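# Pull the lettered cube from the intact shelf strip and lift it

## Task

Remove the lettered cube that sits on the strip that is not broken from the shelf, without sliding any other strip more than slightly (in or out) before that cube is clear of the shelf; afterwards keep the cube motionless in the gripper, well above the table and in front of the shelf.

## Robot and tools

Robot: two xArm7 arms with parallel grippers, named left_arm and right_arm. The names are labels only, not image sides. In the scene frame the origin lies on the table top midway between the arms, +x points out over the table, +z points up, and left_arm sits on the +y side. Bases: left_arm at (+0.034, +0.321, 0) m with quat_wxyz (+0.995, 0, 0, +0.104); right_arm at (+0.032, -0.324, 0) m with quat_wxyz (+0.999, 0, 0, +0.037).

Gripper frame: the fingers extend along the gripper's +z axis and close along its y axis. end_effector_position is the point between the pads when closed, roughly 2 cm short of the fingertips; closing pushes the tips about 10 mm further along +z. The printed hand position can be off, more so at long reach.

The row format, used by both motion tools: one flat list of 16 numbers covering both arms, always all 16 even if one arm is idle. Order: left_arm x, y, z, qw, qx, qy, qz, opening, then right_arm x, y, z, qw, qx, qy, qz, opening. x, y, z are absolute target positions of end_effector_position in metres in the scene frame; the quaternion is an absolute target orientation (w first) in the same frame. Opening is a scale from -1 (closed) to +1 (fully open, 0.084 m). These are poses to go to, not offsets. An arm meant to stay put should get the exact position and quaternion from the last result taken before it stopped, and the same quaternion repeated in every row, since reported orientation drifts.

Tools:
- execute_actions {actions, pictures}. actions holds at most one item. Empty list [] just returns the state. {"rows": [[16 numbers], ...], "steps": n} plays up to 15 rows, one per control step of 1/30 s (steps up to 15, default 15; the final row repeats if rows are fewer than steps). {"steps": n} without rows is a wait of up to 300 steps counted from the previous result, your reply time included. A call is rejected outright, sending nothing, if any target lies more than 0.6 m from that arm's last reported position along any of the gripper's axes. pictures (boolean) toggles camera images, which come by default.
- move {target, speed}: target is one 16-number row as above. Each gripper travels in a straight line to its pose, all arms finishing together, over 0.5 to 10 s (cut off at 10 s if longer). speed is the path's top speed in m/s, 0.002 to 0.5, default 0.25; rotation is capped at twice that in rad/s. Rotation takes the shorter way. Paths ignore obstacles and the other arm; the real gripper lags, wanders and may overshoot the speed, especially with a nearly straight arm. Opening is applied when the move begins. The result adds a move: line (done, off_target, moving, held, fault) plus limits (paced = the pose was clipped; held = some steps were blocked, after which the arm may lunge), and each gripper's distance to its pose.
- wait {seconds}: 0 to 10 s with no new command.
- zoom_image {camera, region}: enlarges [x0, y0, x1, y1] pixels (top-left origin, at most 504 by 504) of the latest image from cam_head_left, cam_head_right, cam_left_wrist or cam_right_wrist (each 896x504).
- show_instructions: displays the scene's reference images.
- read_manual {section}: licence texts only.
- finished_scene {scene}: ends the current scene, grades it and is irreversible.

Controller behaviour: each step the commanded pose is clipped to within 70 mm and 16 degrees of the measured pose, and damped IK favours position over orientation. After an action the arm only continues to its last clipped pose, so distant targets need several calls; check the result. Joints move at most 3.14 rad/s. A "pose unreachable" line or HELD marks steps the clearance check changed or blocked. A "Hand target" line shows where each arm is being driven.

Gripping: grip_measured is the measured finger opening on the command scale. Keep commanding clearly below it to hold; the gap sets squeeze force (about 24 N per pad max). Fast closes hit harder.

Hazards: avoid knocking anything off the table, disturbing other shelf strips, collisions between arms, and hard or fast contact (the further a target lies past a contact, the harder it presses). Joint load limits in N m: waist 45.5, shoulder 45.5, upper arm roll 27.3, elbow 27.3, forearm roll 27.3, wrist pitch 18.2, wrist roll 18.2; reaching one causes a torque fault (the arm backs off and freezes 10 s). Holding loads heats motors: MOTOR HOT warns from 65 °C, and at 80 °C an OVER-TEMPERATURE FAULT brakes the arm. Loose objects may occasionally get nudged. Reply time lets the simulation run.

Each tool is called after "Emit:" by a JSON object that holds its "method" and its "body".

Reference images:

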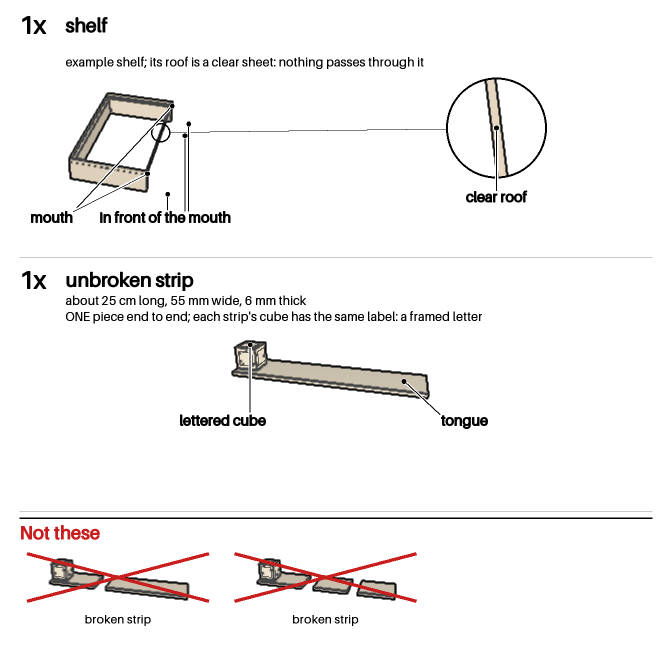

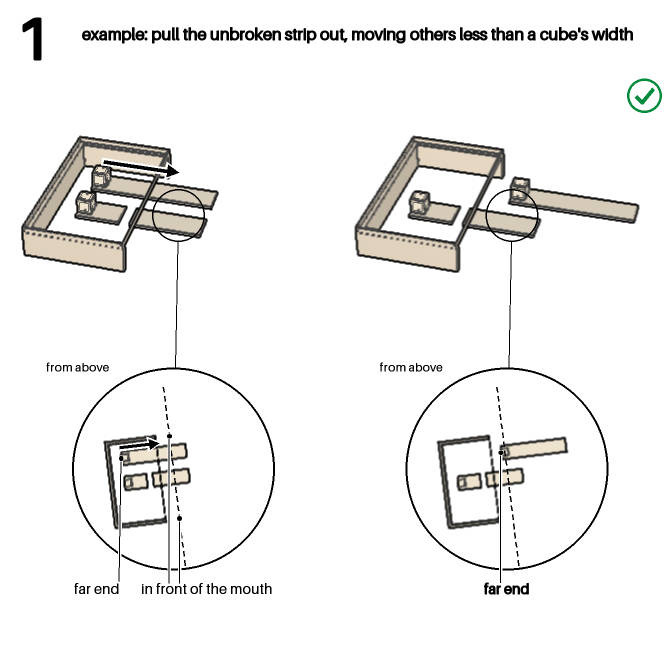

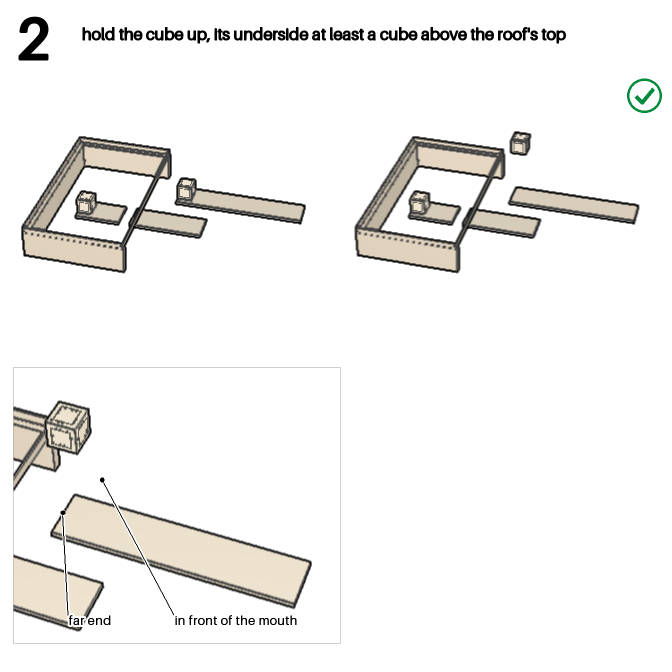

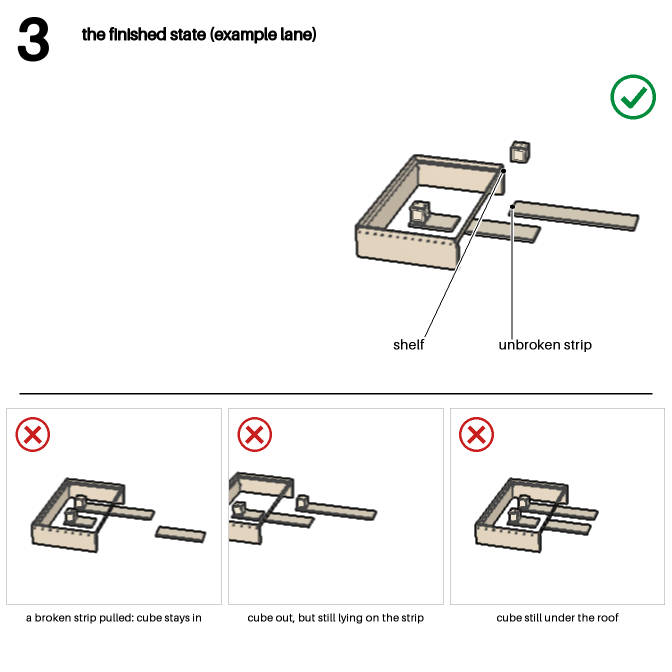

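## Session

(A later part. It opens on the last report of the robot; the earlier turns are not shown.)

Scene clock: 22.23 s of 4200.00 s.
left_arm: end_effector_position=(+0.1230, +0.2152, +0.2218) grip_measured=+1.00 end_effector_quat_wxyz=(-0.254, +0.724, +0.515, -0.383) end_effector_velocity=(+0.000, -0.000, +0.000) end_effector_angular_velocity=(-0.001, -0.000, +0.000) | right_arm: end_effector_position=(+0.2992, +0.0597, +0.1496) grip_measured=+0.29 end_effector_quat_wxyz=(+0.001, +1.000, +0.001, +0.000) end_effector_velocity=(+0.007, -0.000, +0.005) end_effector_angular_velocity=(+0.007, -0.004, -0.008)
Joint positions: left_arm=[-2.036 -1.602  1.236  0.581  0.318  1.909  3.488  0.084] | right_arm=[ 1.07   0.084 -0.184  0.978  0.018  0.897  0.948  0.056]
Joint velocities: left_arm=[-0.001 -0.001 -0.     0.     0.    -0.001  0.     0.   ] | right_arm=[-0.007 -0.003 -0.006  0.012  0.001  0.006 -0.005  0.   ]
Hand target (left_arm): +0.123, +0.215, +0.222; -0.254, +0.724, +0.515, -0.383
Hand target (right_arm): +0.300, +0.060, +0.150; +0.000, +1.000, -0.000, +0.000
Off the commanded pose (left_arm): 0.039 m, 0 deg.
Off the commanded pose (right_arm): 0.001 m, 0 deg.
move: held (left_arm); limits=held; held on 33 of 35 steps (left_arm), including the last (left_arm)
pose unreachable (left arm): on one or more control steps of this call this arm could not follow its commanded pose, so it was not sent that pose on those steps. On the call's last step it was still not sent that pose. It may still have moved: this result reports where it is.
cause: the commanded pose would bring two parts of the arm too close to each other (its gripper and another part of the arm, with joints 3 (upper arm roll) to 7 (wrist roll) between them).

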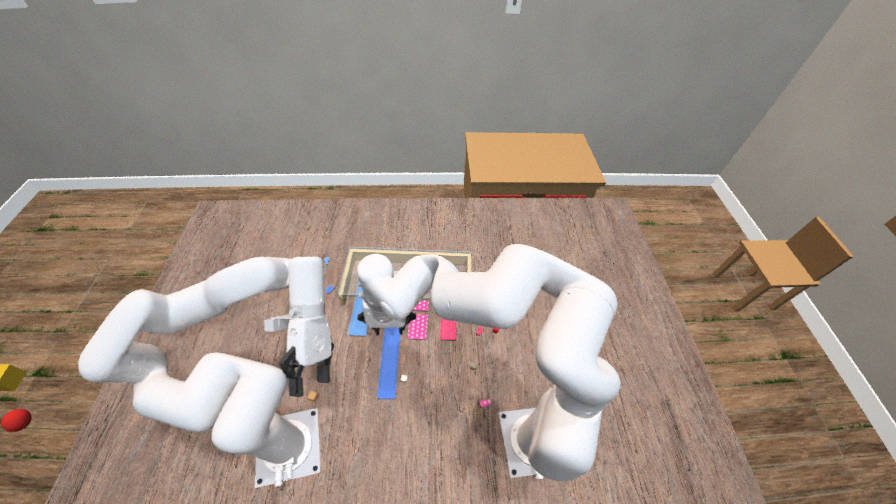

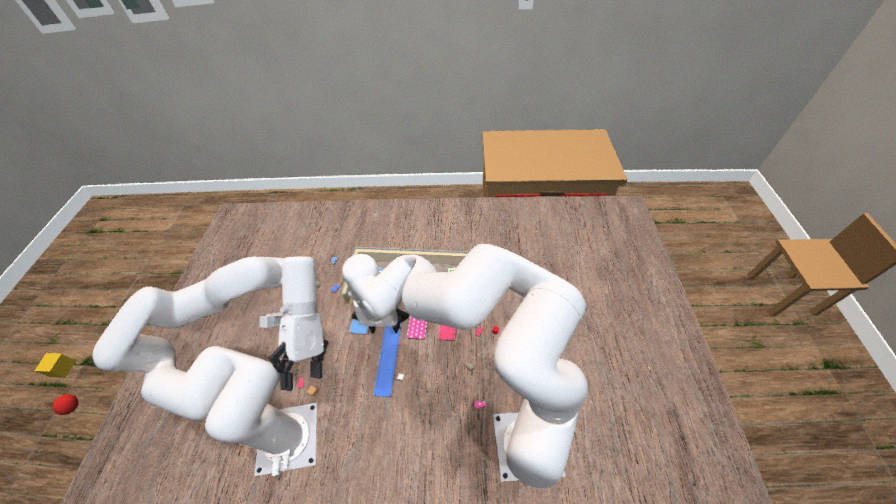

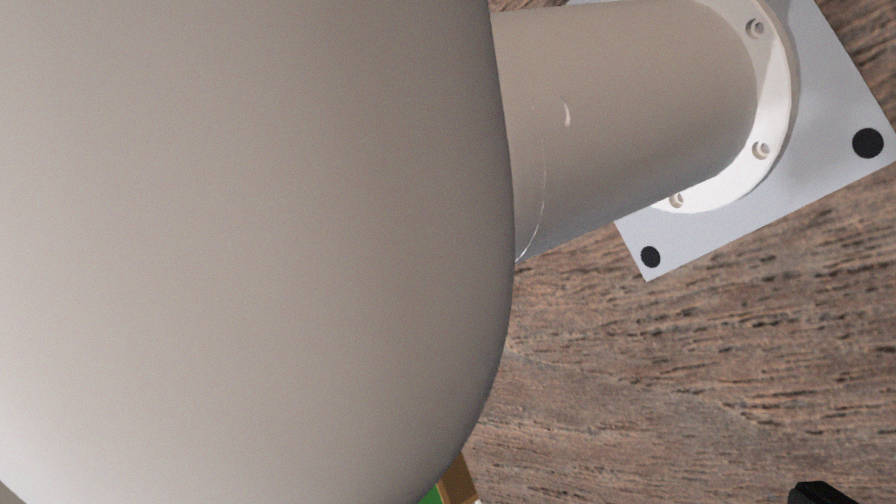

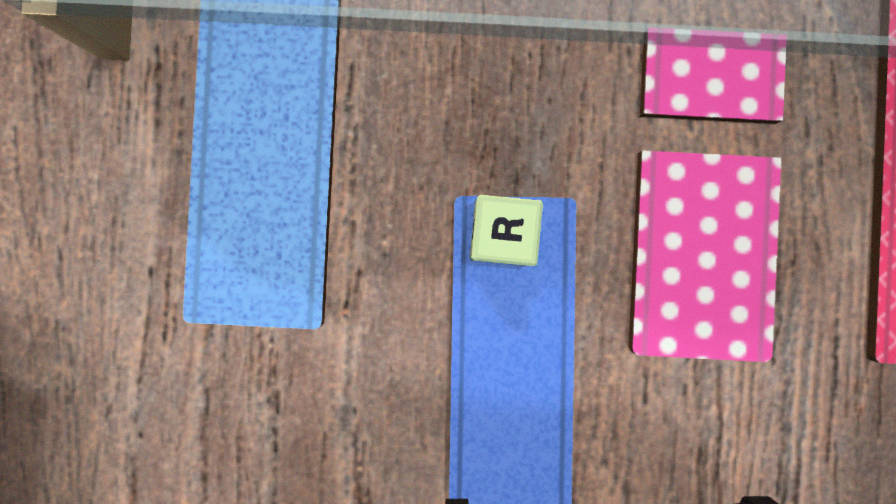

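Emit:
{"method": "move", "body": {"target": [0.123,0.215,0.222,-0.254,0.724,0.515,-0.383,1, 0.375,0.073,0.07,0,1,-0.04,0,0.3]}}

Emit:
{"method": "move", "body": {"target": [0.123,0.215,0.222,-0.254,0.724,0.515,-0.383,1, 0.375,0.073,0.031,0,1,-0.04,0,0.3], "speed": 0.06}}

Emit:
{"method": "move", "body": {"target": [0.123,0.215,0.222,-0.254,0.724,0.515,-0.383,1, 0.375,0.073,0.031,0,1,-0.04,0,-0.8]}}

Emit:
{"method": "move", "body": {"target": [0.123,0.215,0.222,-0.254,0.724,0.515,-0.383,1, 0.36,0.073,0.22,0,1,-0.04,0,-0.8], "speed": 0.15}}

Scene clock: 27.83 s of 4200.00 s.
left_arm: end_effector_position=(+0.1230, +0.2150, +0.2220) grip_measured=+1.00 end_effector_quat_wxyz=(-0.254, +0.724, +0.515, -0.383) end_effector_velocity=(-0.000, +0.000, -0.000) end_effector_angular_velocity=(+0.001, -0.001, -0.002) | right_arm: end_effector_position=(+0.3749, +0.0739, +0.0705) grip_measured=+0.29 end_effector_quat_wxyz=(-0.001, +0.999, -0.040, -0.000) end_effector_velocity=(+0.001, -0.003, -0.004) end_effector_angular_velocity=(-0.006, +0.004, -0.004)
Joint positions: left_arm=[-2.037 -1.602  1.235  0.582  0.318  1.908  3.488  0.084] | right_arm=[ 0.987  0.393 -0.214  1.139  0.121  0.757  0.855  0.056]
Joint velocities: left_arm=[-0.001 -0.    -0.001  0.     0.001  0.002 -0.     0.   ] | right_arm=[-0.003  0.007 -0.002  0.     0.001  0.    -0.002  0.   ]
Hand target (left_arm): +0.123, +0.215, +0.222; -0.254, +0.724, +0.515, -0.383
Hand target (right_arm): +0.375, +0.074, +0.070; -0.000, +0.999, -0.040, -0.000
Off the commanded pose (left_arm): 0.000 m, 0 deg.
Off the commanded pose (right_arm): 0.001 m, 0 deg.
After step 90, 1.63 s passed at rest.
move: done

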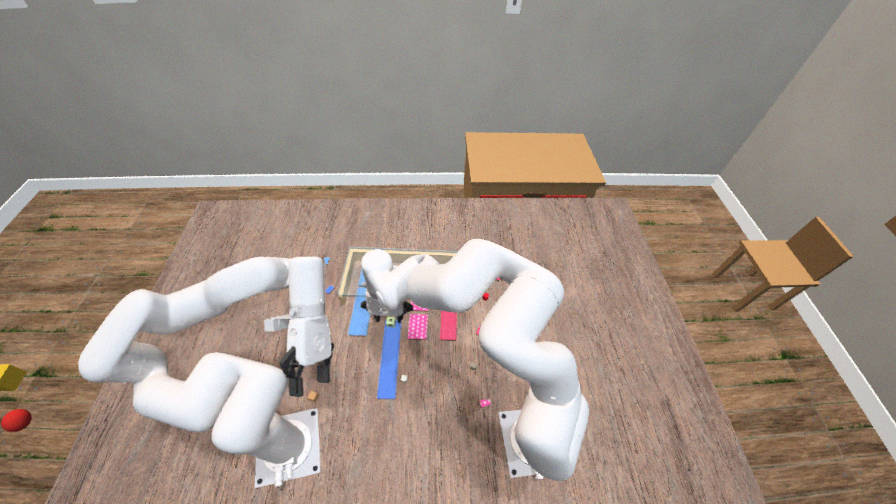

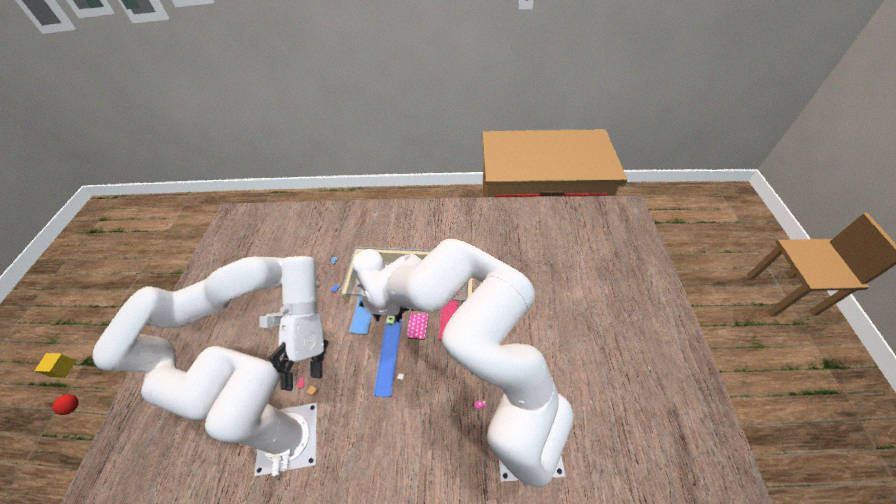

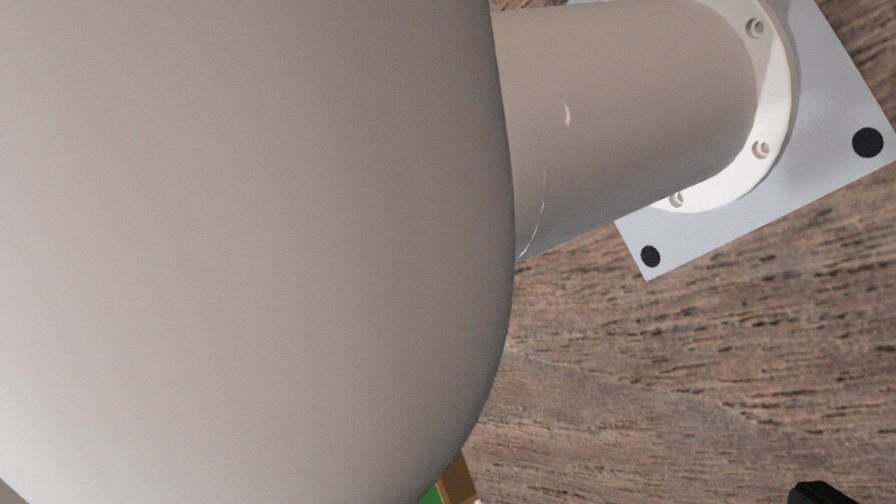

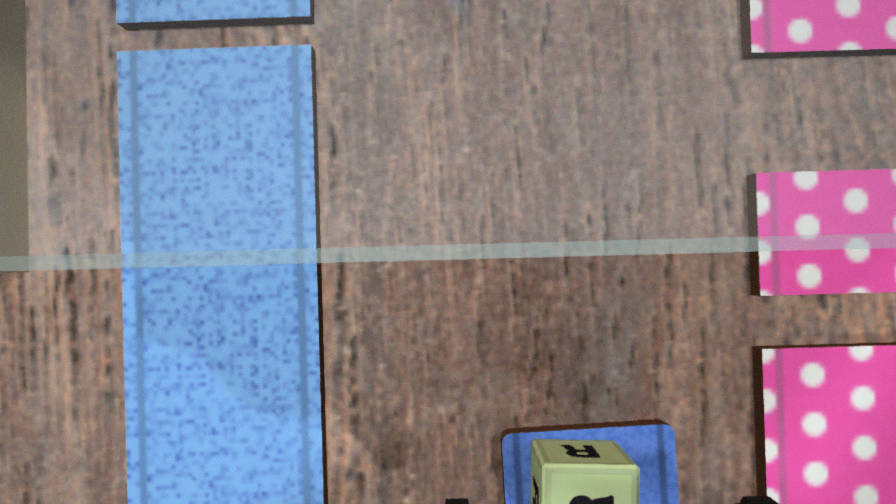

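Scene clock: 28.80 s of 4200.00 s.
left_arm: end_effector_position=(+0.1230, +0.2150, +0.2220) grip_measured=+1.00 end_effector_quat_wxyz=(-0.254, +0.724, +0.515, -0.383) end_effector_velocity=(-0.000, -0.000, +0.000) end_effector_angular_velocity=(-0.000, +0.001, -0.001) | right_arm: end_effector_position=(+0.3752, +0.0733, +0.0313) grip_measured=+0.29 end_effector_quat_wxyz=(-0.000, +0.999, -0.040, +0.000) end_effector_velocity=(+0.002, +0.001, +0.001) end_effector_angular_velocity=(+0.005, -0.004, -0.001)
Joint positions: left_arm=[-2.037 -1.602  1.235  0.582  0.318  1.908  3.488  0.084] | right_arm=[ 0.976  0.472 -0.199  1.126  0.147  0.666  0.837  0.056]
Joint velocities: left_arm=[-0.001  0.     0.     0.    -0.    -0.     0.     0.   ] | right_arm=[-0.001  0.001  0.     0.002  0.001 -0.004 -0.001 -0.   ]
Hand target (left_arm): +0.123, +0.215, +0.222; -0.254, +0.724, +0.515, -0.383
Hand target (right_arm): +0.375, +0.073, +0.031; -0.000, +0.999, -0.040, -0.000
Off the commanded pose (left_arm): 0.000 m, 0 deg.
Off the commanded pose (right_arm): 0.000 m, 0 deg.
move: done

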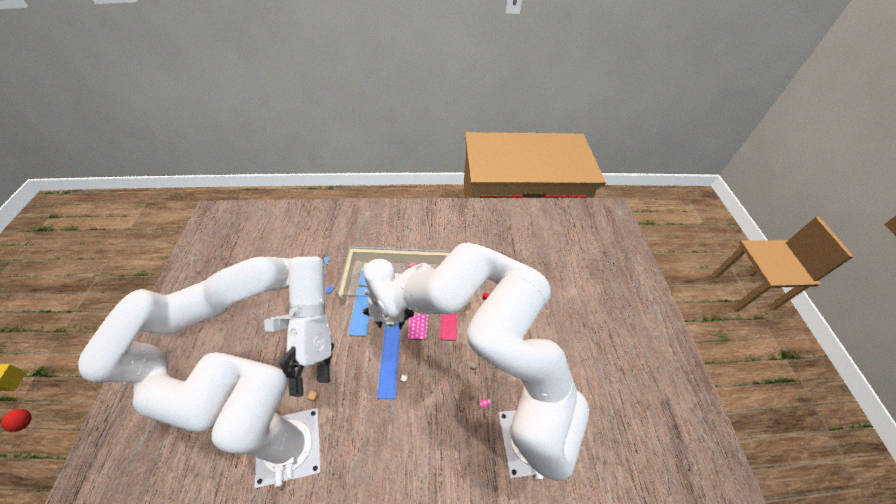

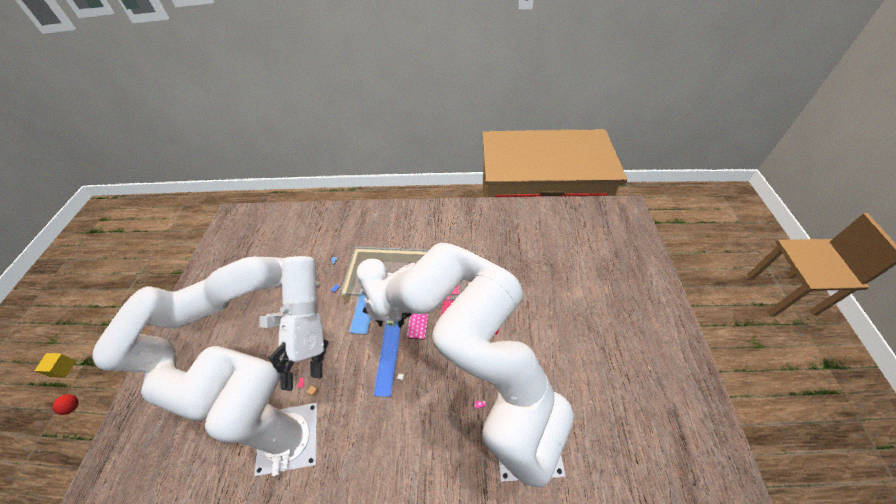

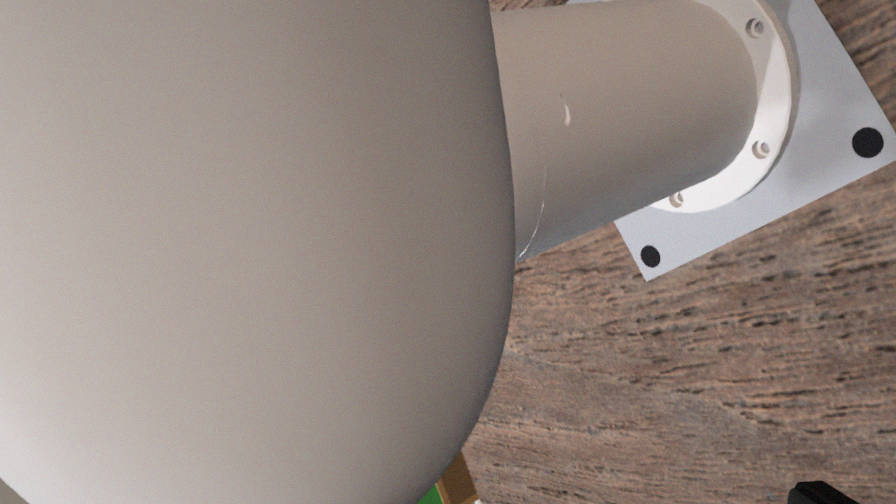

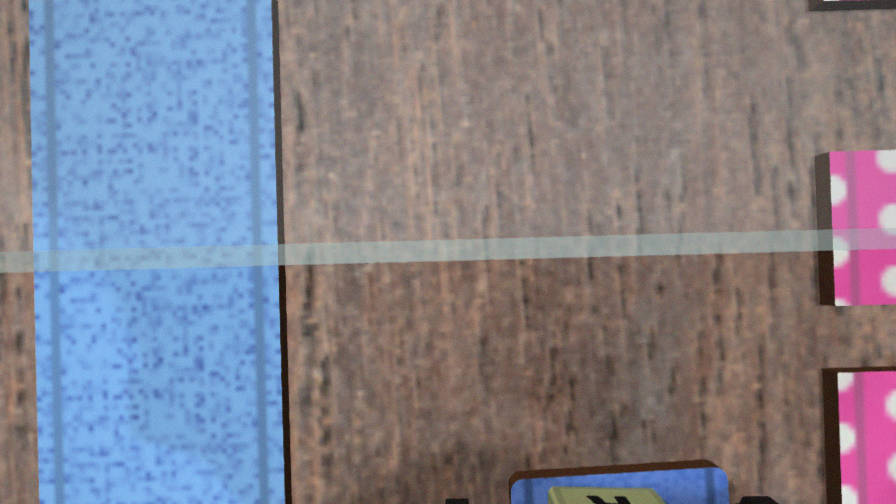

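Scene clock: 29.50 s of 4200.00 s.
left_arm: end_effector_position=(+0.1230, +0.2150, +0.2220) grip_measured=+1.00 end_effector_quat_wxyz=(-0.254, +0.724, +0.515, -0.383) end_effector_velocity=(-0.000, +0.000, +0.000) end_effector_angular_velocity=(+0.000, -0.000, -0.000) | right_arm: end_effector_position=(+0.3752, +0.0732, +0.0313) grip_measured=-0.45 end_effector_quat_wxyz=(-0.000, +0.999, -0.040, +0.000) end_effector_velocity=(+0.000, -0.000, -0.000) end_effector_angular_velocity=(-0.001, +0.000, -0.001)
Joint positions: left_arm=[-2.037 -1.602  1.235  0.582  0.318  1.908  3.488  0.084] | right_arm=[ 0.976  0.472 -0.199  1.125  0.146  0.666  0.837  0.024]
Joint velocities: left_arm=[ 0.001  0.    -0.    -0.    -0.     0.001  0.     0.   ] | right_arm=[-0.     0.    -0.    -0.    -0.     0.     0.001  0.   ]
Hand target (left_arm): +0.123, +0.215, +0.222; -0.254, +0.724, +0.515, -0.383
Hand target (right_arm): +0.375, +0.073, +0.031; +0.000, +0.999, -0.040, +0.000
Off the commanded pose (left_arm): 0.000 m, 0 deg.
Off the commanded pose (right_arm): 0.000 m, 0 deg.
move: done

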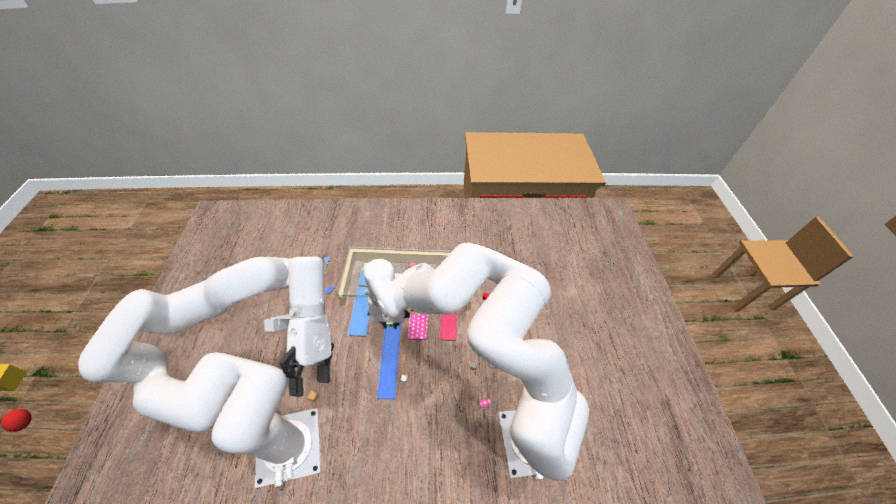

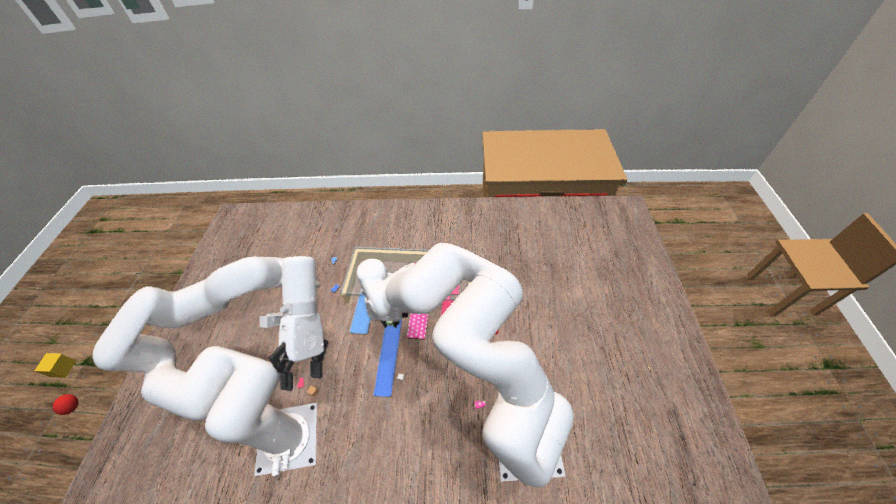

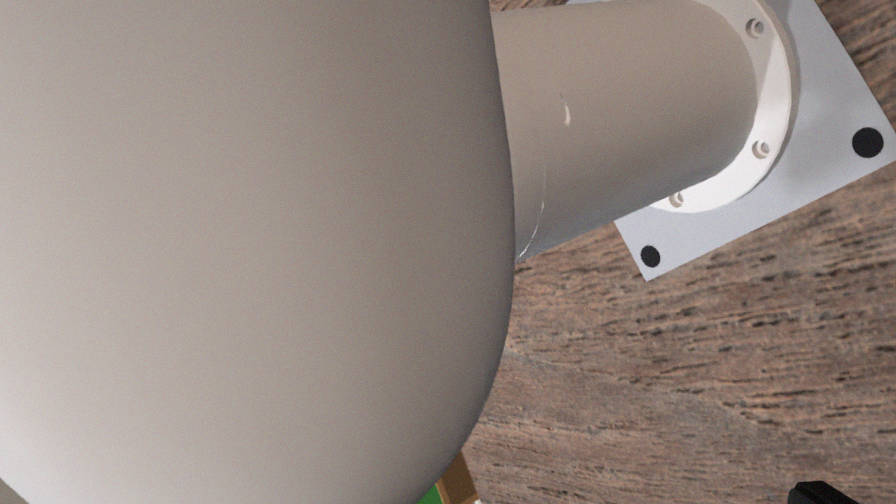

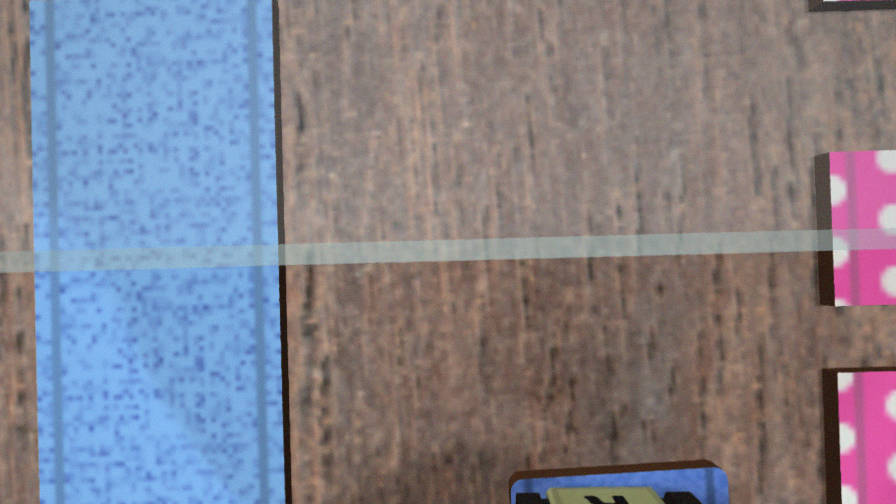

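Scene clock: 31.13 s of 4200.00 s.
left_arm: end_effector_position=(+0.1230, +0.2150, +0.2220) grip_measured=+1.00 end_effector_quat_wxyz=(-0.254, +0.724, +0.515, -0.383) end_effector_velocity=(-0.000, +0.000, -0.000) end_effector_angular_velocity=(+0.002, -0.000, -0.001) | right_arm: end_effector_position=(+0.3595, +0.0718, +0.2193) grip_measured=-0.45 end_effector_quat_wxyz=(+0.001, +0.999, -0.040, +0.000) end_effector_velocity=(+0.000, +0.001, +0.004) end_effector_angular_velocity=(+0.002, -0.002, +0.001)
Joint positions: left_arm=[-2.037 -1.602  1.235  0.582  0.318  1.908  3.488  0.084] | right_arm=[ 1.023  0.155 -0.231  1.276  0.038  1.127  0.932  0.024]
Joint velocities: left_arm=[ 0.     0.001  0.    -0.     0.     0.001 -0.    -0.   ] | right_arm=[ 0.001 -0.003 -0.     0.007 -0.001  0.007  0.001  0.   ]
Hand target (left_arm): +0.123, +0.215, +0.222; -0.254, +0.724, +0.515, -0.383
Hand target (right_arm): +0.360, +0.072, +0.220; +0.000, +0.999, -0.040, +0.001
Off the commanded pose (left_arm): 0.000 m, 0 deg.
Off the commanded pose (right_arm): 0.002 m, 0 deg.
move: done

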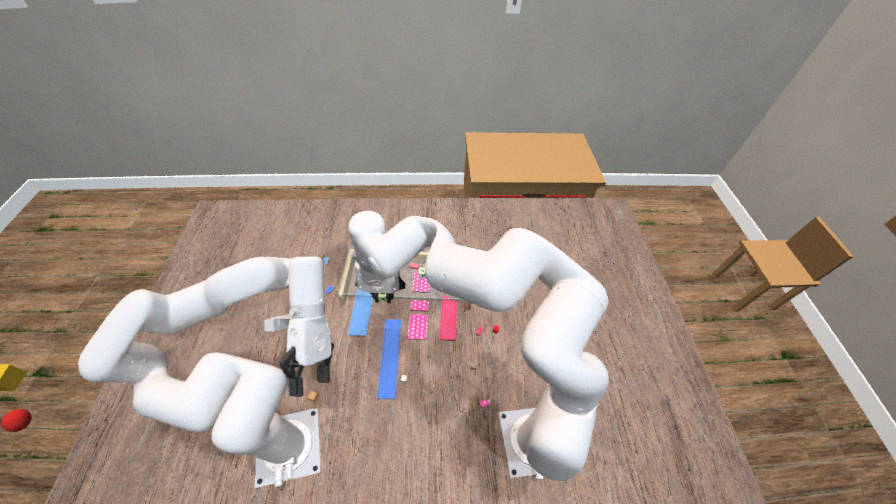

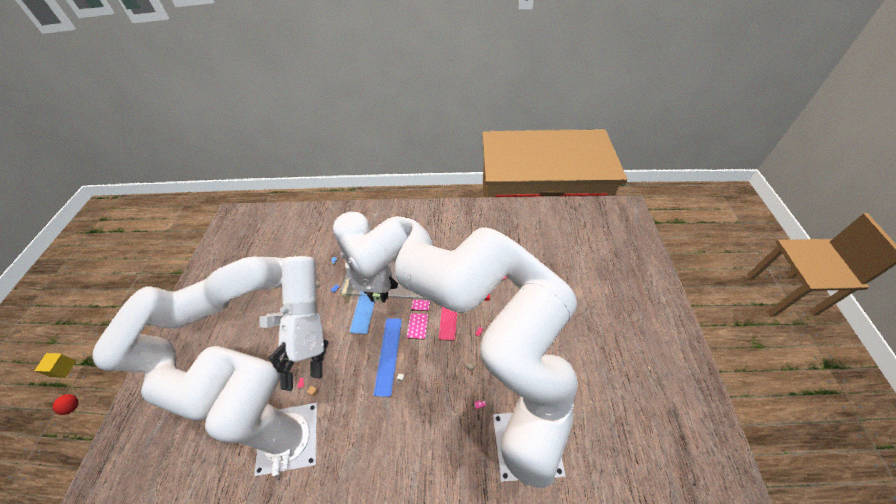

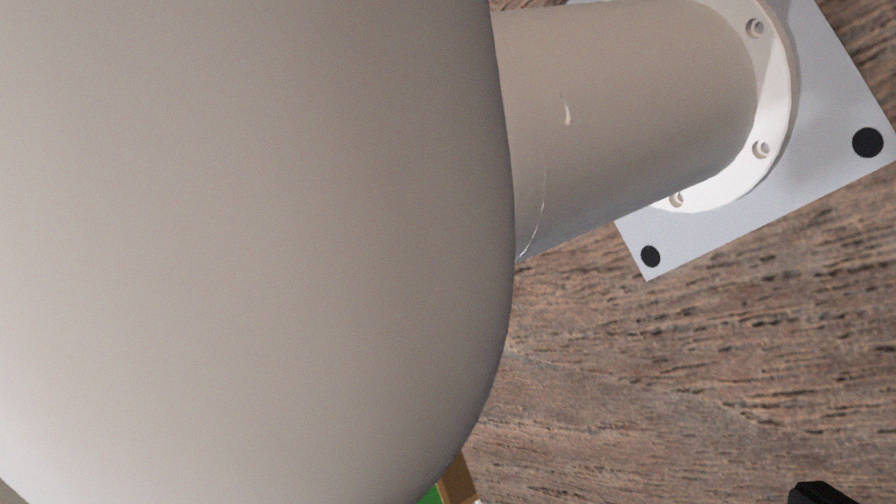

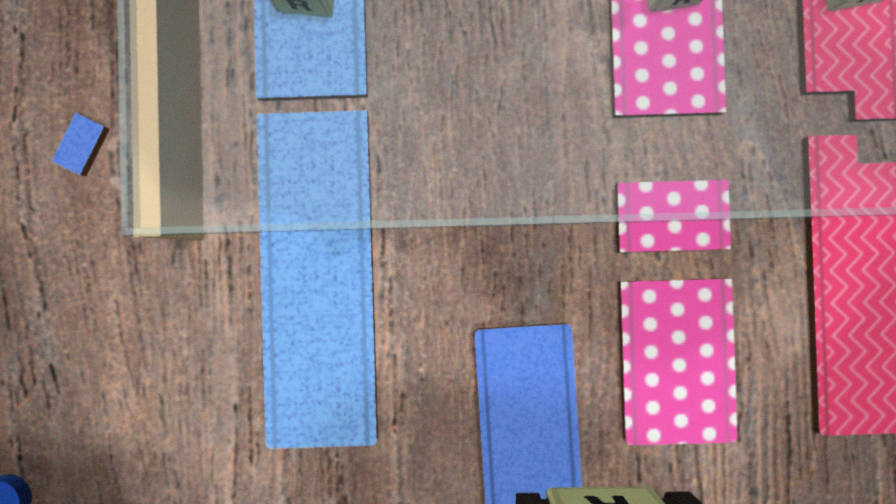

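Emit:
{"method": "finished_scene", "body": {"scene": 1}}

The scene is finished: the task was done.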